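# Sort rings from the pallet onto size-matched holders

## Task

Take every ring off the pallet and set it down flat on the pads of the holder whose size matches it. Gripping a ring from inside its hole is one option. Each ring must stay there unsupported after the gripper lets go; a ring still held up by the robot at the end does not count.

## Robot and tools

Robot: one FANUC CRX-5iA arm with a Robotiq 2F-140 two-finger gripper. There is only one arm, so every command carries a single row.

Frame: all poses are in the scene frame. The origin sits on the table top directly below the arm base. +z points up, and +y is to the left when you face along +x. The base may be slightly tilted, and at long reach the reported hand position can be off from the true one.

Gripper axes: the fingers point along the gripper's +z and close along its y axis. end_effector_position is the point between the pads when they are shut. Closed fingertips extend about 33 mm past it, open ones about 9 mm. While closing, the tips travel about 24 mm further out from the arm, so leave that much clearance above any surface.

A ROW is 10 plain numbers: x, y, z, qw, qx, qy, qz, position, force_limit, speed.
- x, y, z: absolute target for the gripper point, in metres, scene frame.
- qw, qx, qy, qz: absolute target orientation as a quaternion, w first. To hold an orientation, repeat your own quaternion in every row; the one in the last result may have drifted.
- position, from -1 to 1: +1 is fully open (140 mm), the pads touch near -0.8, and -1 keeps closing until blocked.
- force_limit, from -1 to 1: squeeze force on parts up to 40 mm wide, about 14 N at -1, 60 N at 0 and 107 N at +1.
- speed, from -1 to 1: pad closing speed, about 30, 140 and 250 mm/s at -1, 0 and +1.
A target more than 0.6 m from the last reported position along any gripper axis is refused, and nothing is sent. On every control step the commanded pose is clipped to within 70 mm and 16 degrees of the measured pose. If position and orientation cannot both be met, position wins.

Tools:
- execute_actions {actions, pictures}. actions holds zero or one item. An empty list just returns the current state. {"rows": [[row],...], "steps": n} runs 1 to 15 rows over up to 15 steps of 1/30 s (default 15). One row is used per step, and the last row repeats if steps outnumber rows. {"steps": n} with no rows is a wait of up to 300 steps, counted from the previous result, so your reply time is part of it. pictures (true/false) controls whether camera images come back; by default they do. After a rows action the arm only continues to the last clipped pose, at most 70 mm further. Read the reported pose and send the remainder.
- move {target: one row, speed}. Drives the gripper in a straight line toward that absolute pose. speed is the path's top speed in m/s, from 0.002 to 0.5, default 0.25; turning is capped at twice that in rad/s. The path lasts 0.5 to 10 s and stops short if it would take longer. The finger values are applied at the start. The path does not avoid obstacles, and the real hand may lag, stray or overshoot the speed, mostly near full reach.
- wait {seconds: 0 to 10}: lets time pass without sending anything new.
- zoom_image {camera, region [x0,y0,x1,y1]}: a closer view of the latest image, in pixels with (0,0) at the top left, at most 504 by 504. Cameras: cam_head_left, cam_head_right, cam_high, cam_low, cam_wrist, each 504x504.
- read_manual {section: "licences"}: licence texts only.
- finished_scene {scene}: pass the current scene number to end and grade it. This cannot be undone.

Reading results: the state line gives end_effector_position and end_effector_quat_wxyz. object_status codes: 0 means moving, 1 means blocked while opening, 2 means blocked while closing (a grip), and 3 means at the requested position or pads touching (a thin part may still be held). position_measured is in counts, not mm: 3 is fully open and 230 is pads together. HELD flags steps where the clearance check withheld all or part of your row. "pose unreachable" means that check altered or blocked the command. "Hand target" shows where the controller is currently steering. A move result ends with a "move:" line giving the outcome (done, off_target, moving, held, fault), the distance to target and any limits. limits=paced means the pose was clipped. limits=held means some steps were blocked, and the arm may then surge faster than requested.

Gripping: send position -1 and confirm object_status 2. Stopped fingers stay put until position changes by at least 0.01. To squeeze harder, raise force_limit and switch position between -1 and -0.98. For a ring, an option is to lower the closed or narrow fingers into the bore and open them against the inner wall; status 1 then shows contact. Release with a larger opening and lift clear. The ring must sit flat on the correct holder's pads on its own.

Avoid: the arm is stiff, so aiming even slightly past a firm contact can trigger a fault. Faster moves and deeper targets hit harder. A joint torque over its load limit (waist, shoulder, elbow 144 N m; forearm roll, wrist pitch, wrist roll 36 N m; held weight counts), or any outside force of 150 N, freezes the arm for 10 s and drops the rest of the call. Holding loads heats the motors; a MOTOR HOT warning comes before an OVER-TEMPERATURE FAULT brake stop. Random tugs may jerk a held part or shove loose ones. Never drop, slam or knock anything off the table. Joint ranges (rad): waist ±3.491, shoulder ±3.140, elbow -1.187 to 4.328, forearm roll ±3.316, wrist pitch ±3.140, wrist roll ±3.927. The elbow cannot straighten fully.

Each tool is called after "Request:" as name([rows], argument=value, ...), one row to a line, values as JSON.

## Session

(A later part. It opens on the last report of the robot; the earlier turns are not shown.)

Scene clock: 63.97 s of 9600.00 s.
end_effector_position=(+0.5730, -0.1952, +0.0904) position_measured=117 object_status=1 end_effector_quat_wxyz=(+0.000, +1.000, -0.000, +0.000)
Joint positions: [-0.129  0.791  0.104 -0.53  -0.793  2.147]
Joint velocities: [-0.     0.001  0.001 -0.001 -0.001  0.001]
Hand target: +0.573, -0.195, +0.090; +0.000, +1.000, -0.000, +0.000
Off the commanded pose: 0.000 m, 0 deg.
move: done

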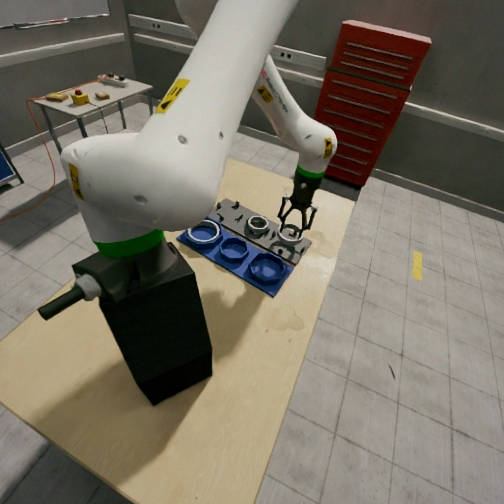

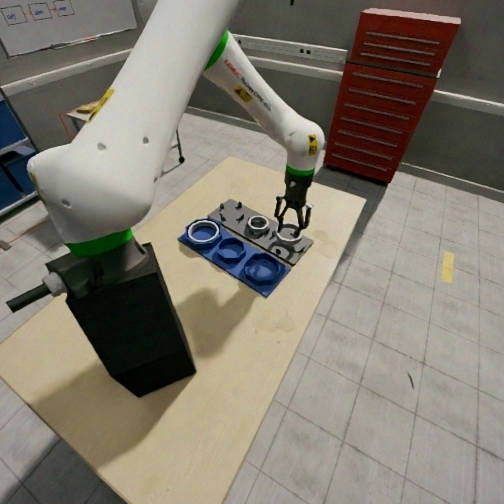

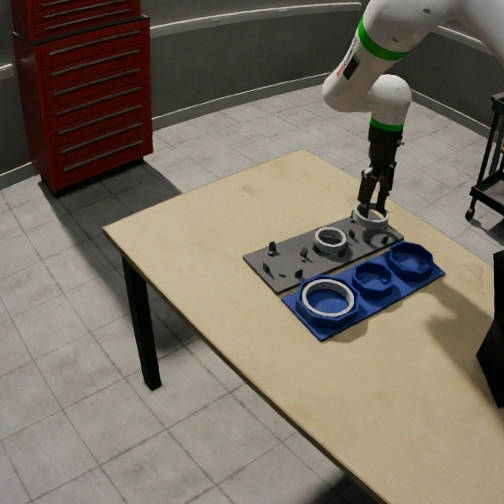

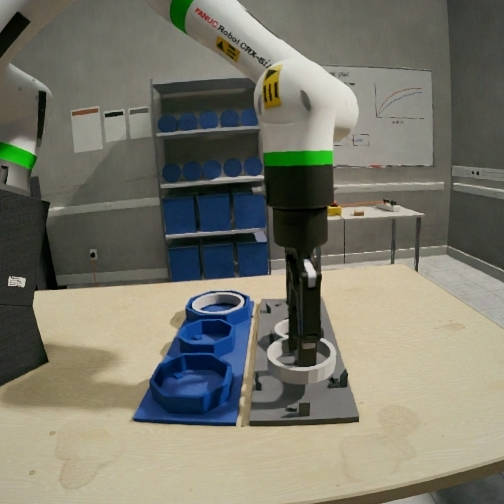

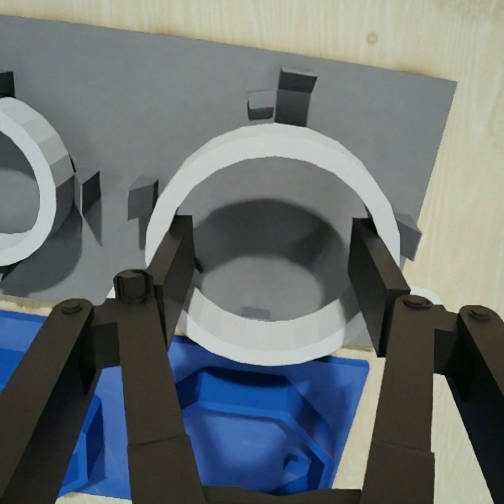

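Request:
move(target=[0.614,0.104,0.095,0,1,0,0,1,0,-0.5])

Request:
move(target=[0.614,0.104,0.078,0,1,0,0,1,0,-0.5], speed=0.05)

Request:
zoom_image(camera="cam_low", region=[245,250,345,350])

Scene clock: 70.13 s of 9600.00 s.
end_effector_position=(+0.6153, +0.1052, +0.0950) position_measured=117 object_status=1 end_effector_quat_wxyz=(-0.001, +1.000, -0.000, +0.001)
Joint positions: [ 0.38   0.577  0.015 -0.376 -0.719  1.527]
Joint velocities: [ 0.001  0.002  0.001 -0.     0.001 -0.001]
Hand target: +0.615, +0.105, +0.095; -0.001, +1.000, -0.000, +0.001
Off the commanded pose: 0.002 m, 0 deg.
After step 90, 1.57 s passed at rest.
move: done

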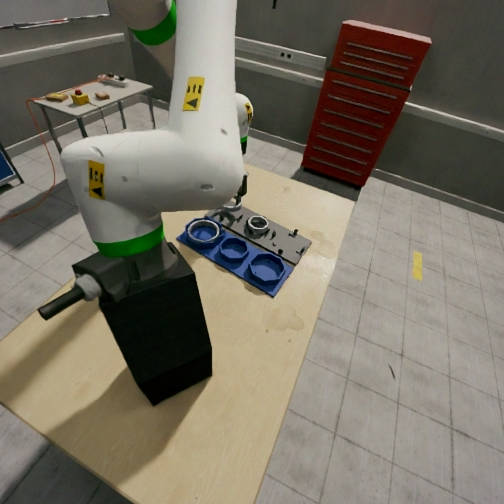

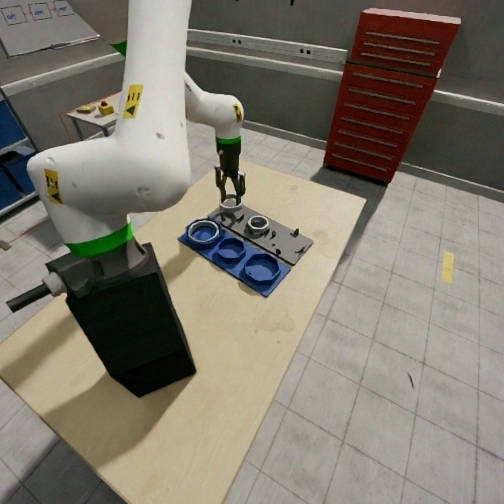

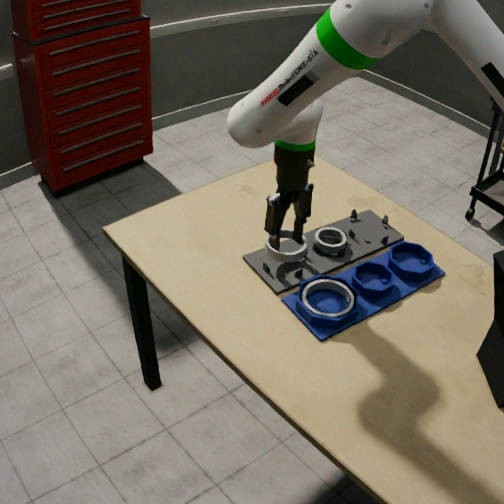

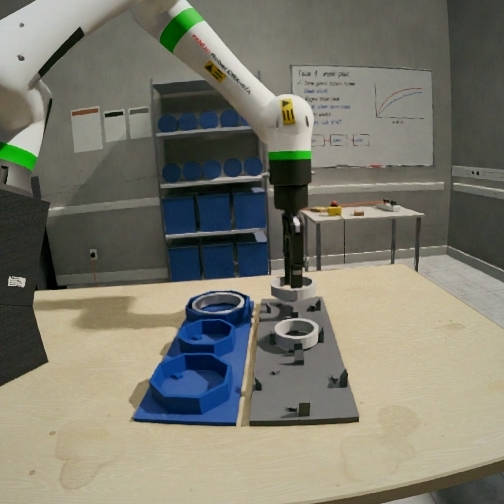

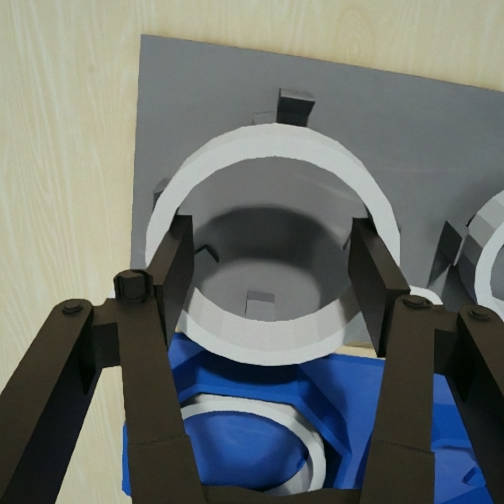

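Scene clock: 70.83 s of 9600.00 s.
end_effector_position=(+0.6140, +0.1040, +0.0780) position_measured=117 object_status=1 end_effector_quat_wxyz=(-0.000, +1.000, +0.000, +0.000)
Joint positions: [ 0.386  0.609  0.022 -0.381 -0.696  1.532]
Joint velocities: [ 0.     0.     0.    -0.     0.     0.002]
Hand target: +0.614, +0.104, +0.078; -0.000, +1.000, +0.000, -0.000
Off the commanded pose: 0.000 m, 0 deg.
move: done

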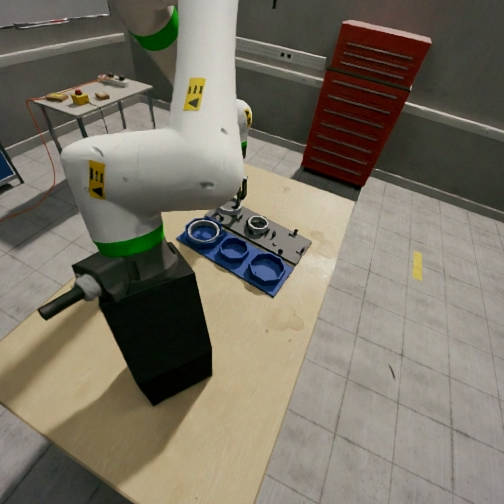

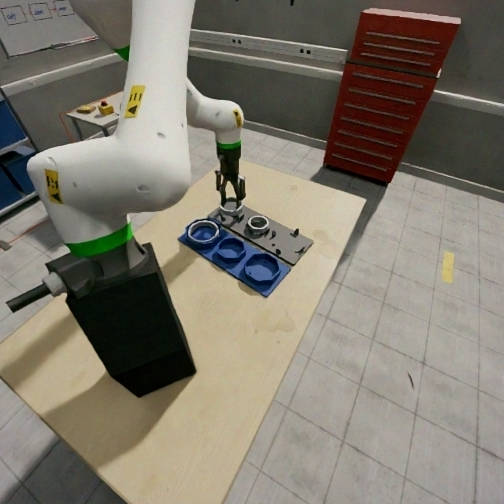

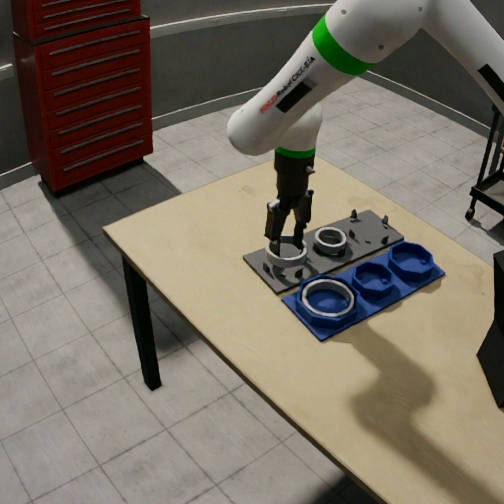

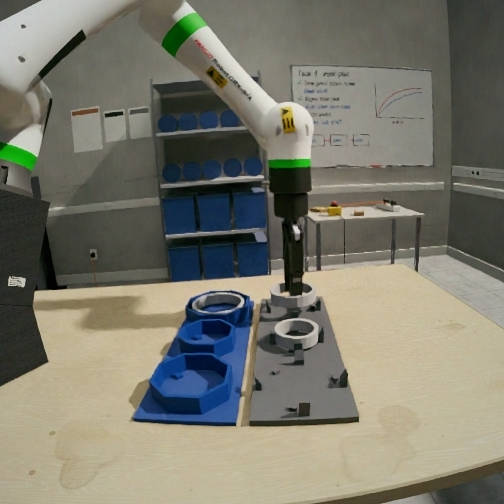

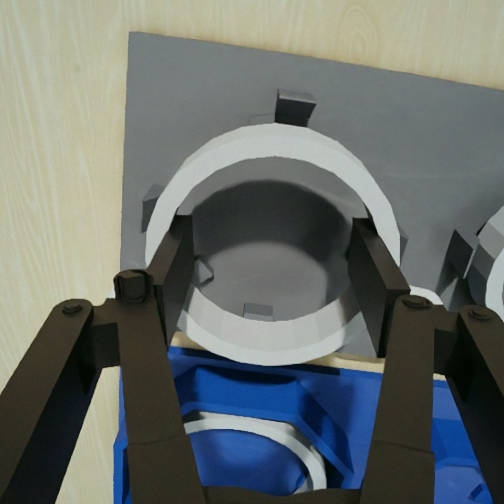

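Region (245, 250, 345, 350) of cam_low's 504x504 image, scaled by 5.040, with more detail than that image has.

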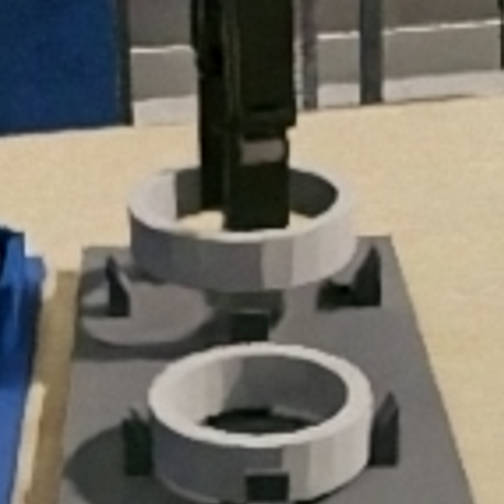

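Aligned.

Request:
move(target=[0.614,0.104,0.056,0,1,0,0,1,0,-0.5], speed=0.03)

Request:
zoom_image(camera="cam_low", region=[245,250,345,350])

Scene clock: 73.47 s of 9600.00 s.
end_effector_position=(+0.6140, +0.1040, +0.0560) position_measured=117 object_status=1 end_effector_quat_wxyz=(+0.000, +1.000, +0.000, -0.000)
Joint positions: [ 0.394  0.652  0.038 -0.391 -0.668  1.538]
Joint velocities: [-0.    -0.002  0.001 -0.    -0.001  0.   ]
Hand target: +0.614, +0.104, +0.056; -0.000, +1.000, +0.000, -0.000
Off the commanded pose: 0.000 m, 0 deg.
move: done

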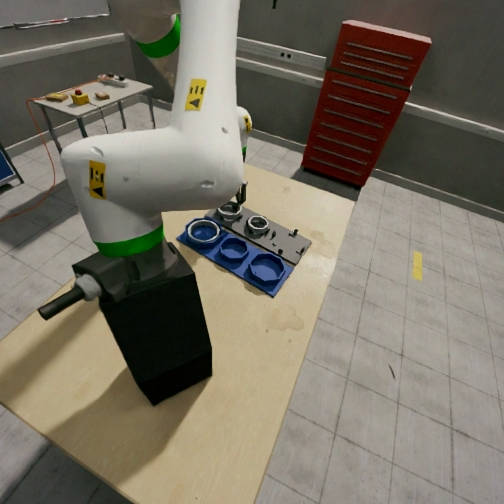

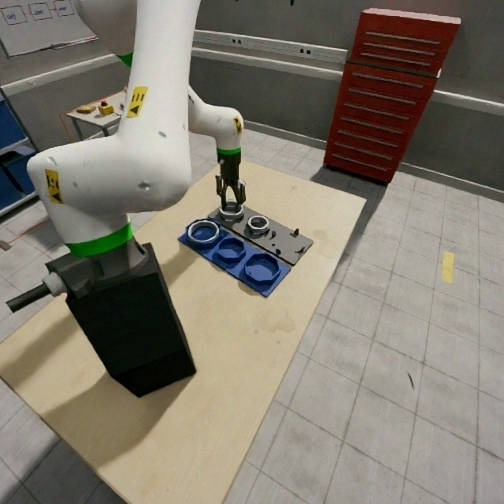

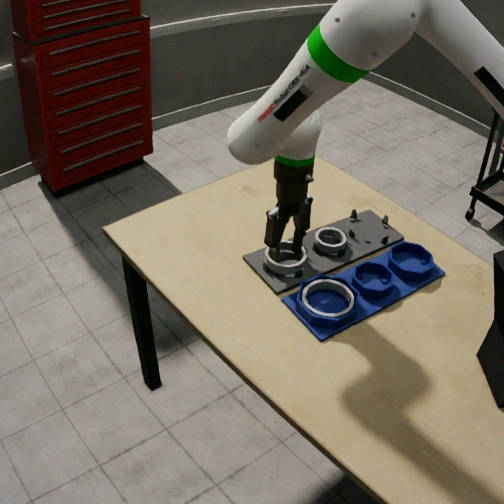

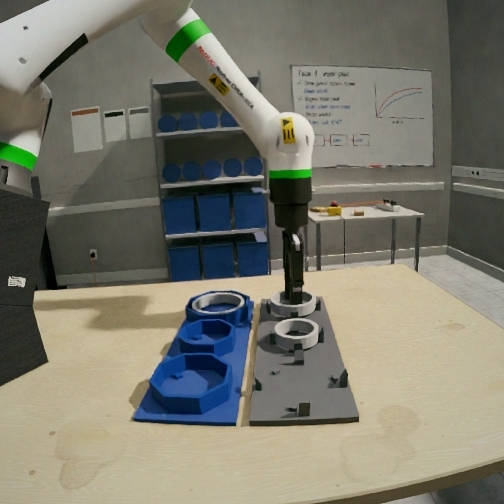

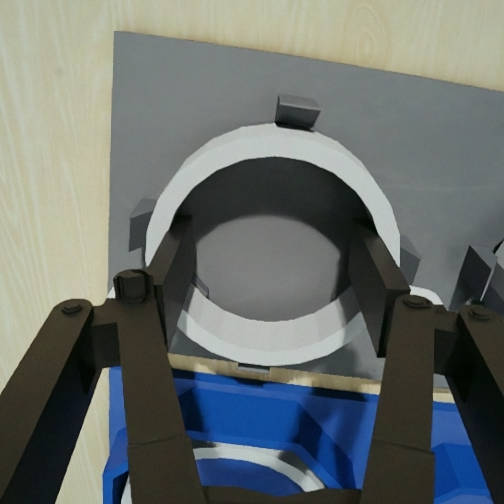

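Region (245, 250, 345, 350) of cam_low's 504x504 image, scaled by 5.040, with more detail than that image has.

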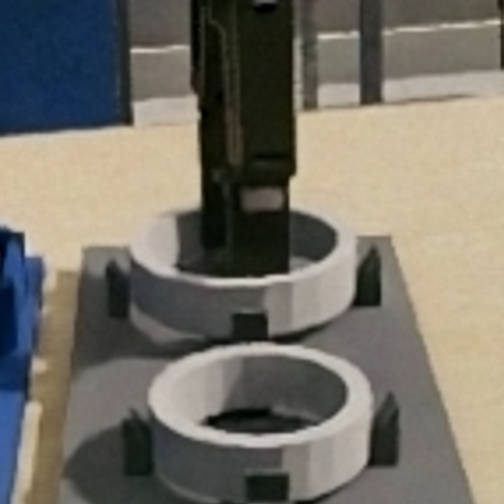

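Request:
move(target=[0.614,0.104,0.051,0,1,0,0,1,0,-0.5], speed=0.015)

Request:
move(target=[0.614,0.104,0.051,0,1,0,0,-0.2,0,-0.3])

Request:
move(target=[0.614,0.104,0.10,0,1,0,0,-0.2,0,0], speed=0.15)

Request:
move(target=[0.438,0.127,0.10,0,1,0,0,-0.2,0,0])

Scene clock: 76.83 s of 9600.00 s.
end_effector_position=(+0.6141, +0.1040, +0.0511) position_measured=116 object_status=1 end_effector_quat_wxyz=(-0.000, +1.000, +0.000, +0.000)
Joint positions: [ 0.396  0.661  0.042 -0.393 -0.662  1.539]
Joint velocities: [-0.     0.001  0.    -0.     0.     0.   ]
Hand target: +0.614, +0.104, +0.051; -0.000, +1.000, +0.000, -0.000
Off the commanded pose: 0.000 m, 0 deg.
move: done

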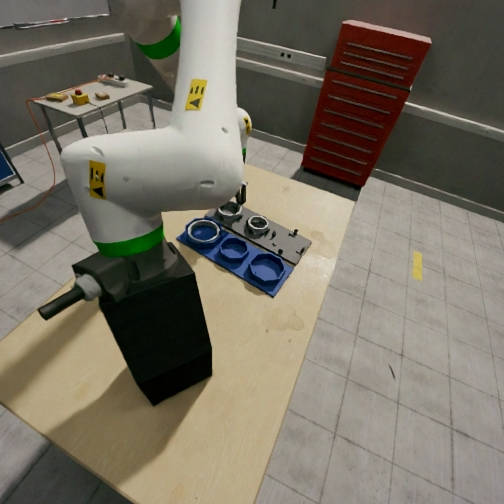

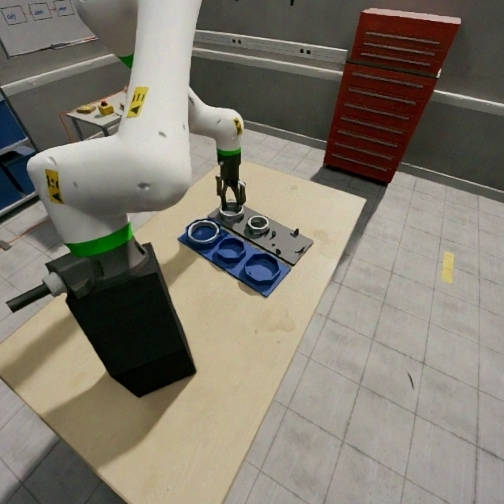

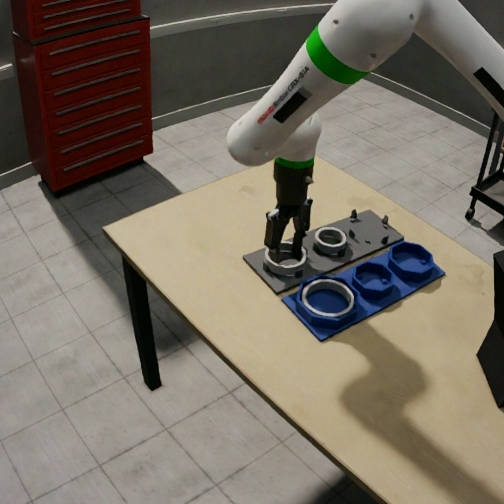

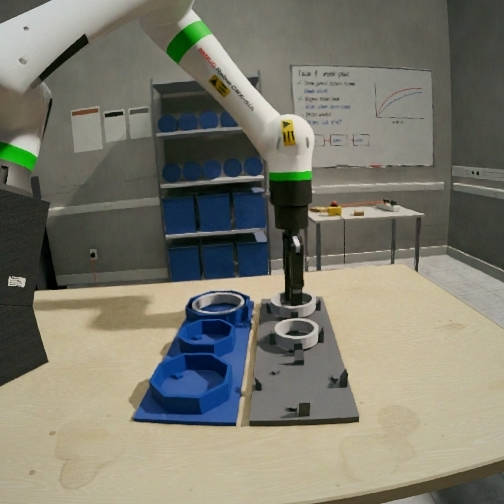

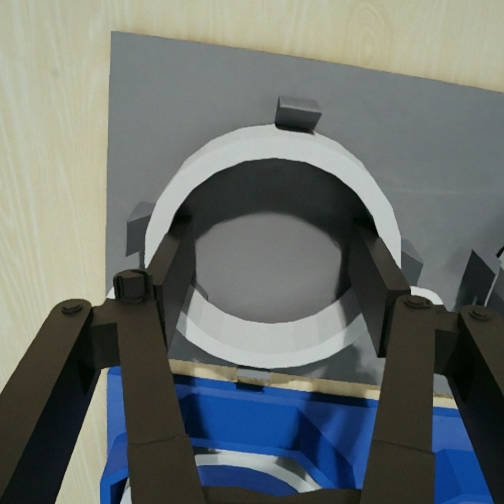

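Scene clock: 77.53 s of 9600.00 s.
end_effector_position=(+0.6140, +0.1040, +0.0510) position_measured=154 object_status=3 end_effector_quat_wxyz=(-0.000, +1.000, +0.000, -0.000)
Joint positions: [ 0.396  0.661  0.042 -0.393 -0.662  1.539]
Joint velocities: [ 0.     0.002 -0.001 -0.    -0.002 -0.001]
Hand target: +0.614, +0.104, +0.051; -0.000, +1.000, +0.000, -0.000
Off the commanded pose: 0.000 m, 0 deg.
move: done

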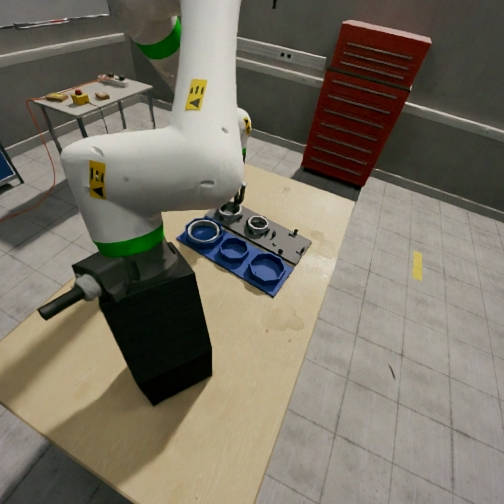

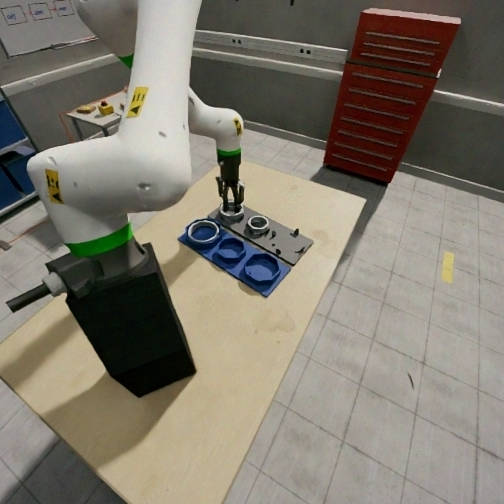

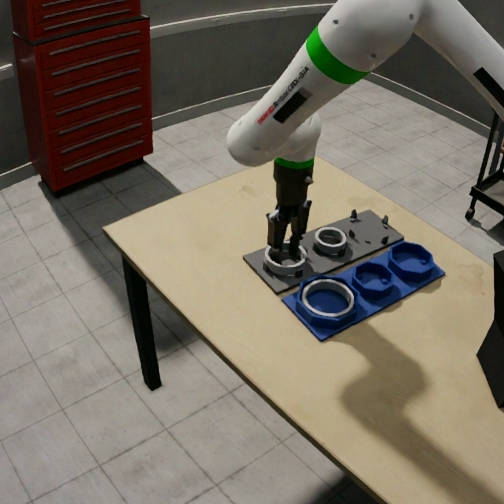

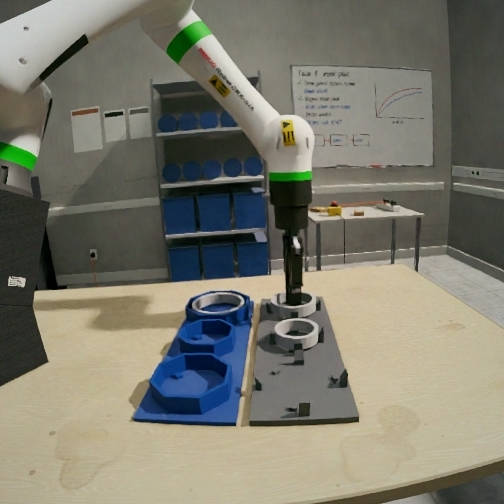

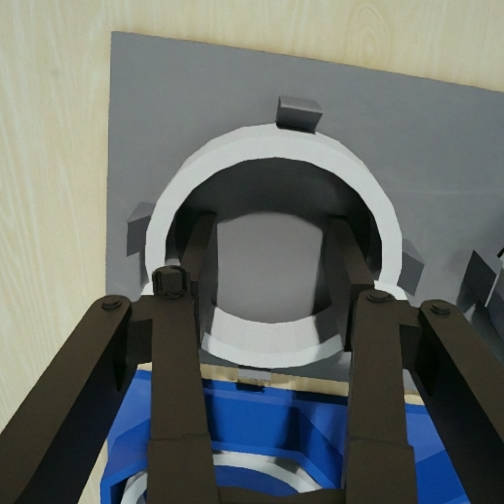

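Scene clock: 78.27 s of 9600.00 s.
end_effector_position=(+0.6139, +0.1040, +0.1000) position_measured=154 object_status=3 end_effector_quat_wxyz=(+0.000, +1.000, -0.000, -0.000)
Joint positions: [ 0.378  0.566  0.009 -0.372 -0.725  1.525]
Joint velocities: [-0.    -0.002  0.001 -0.     0.001  0.001]
Hand target: +0.614, +0.104, +0.100; +0.000, +1.000, -0.000, +0.000
Off the commanded pose: 0.000 m, 0 deg.
move: done

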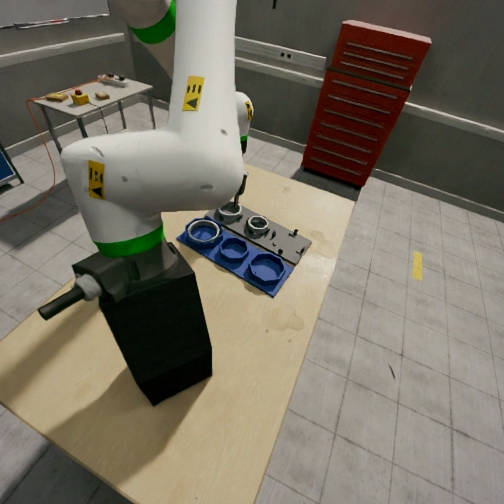

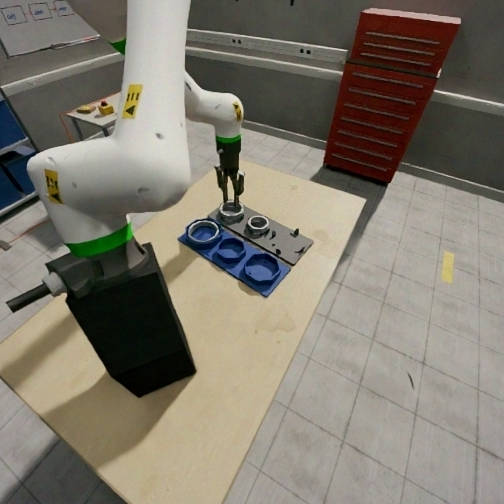

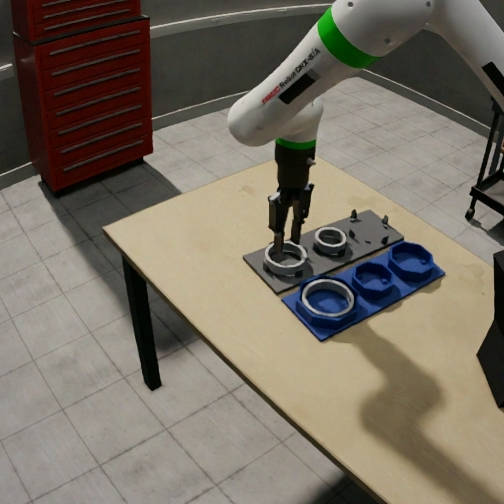

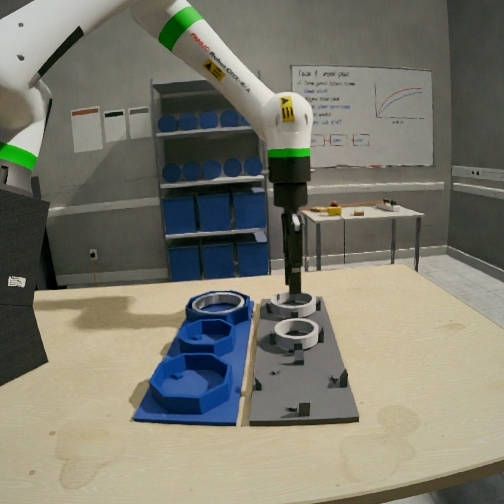

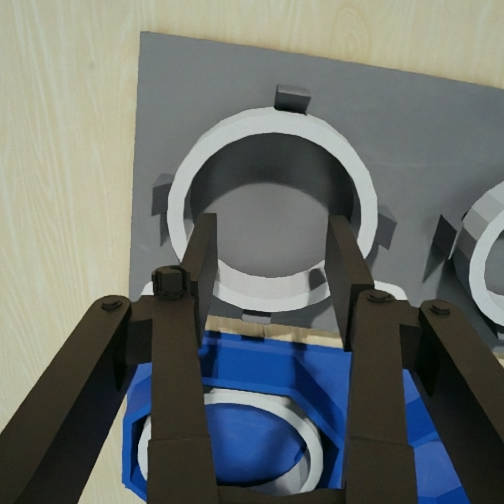

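Scene clock: 79.40 s of 9600.00 s.
end_effector_position=(+0.4382, +0.1280, +0.0996) position_measured=154 object_status=3 end_effector_quat_wxyz=(-0.001, +1.000, +0.000, -0.000)
Joint positions: [ 0.564  0.311 -0.483 -0.428 -0.451  1.451]
Joint velocities: [ 0.001 -0.     0.     0.001  0.    -0.001]
Hand target: +0.438, +0.128, +0.100; -0.000, +1.000, +0.000, -0.000
Off the commanded pose: 0.001 m, 0 deg.
move: done

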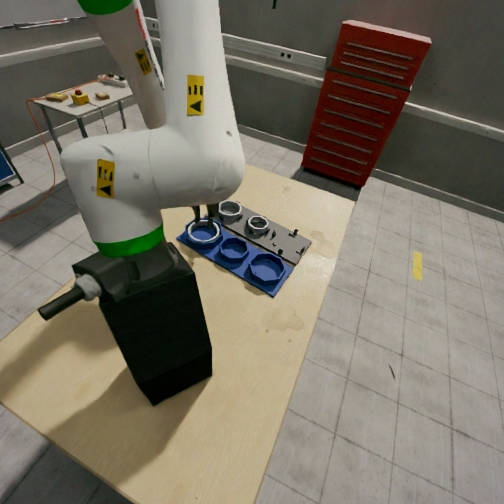

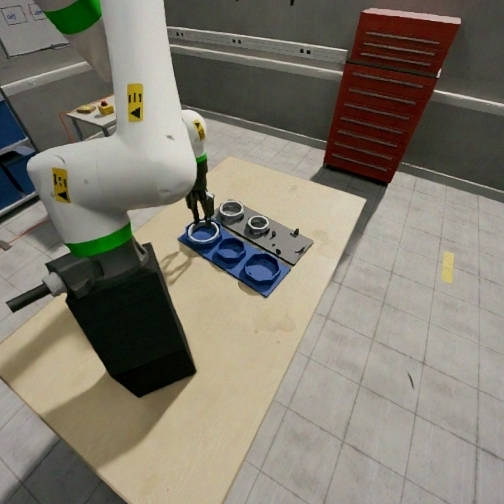

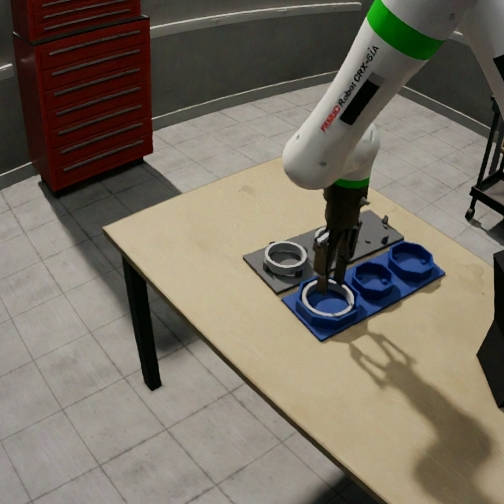

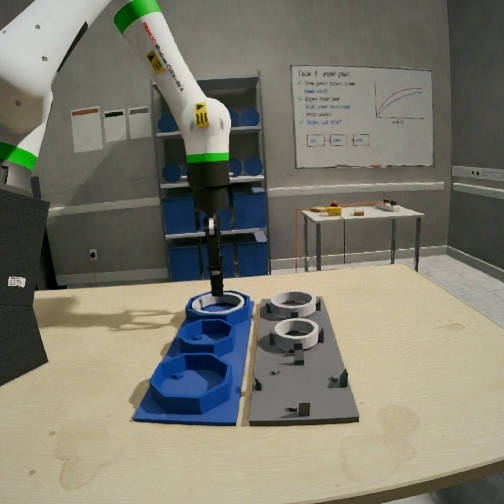

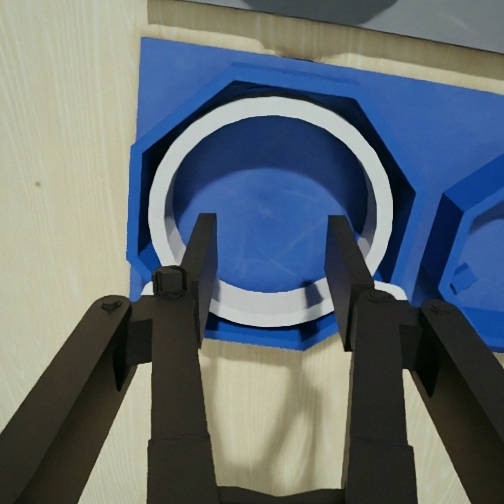

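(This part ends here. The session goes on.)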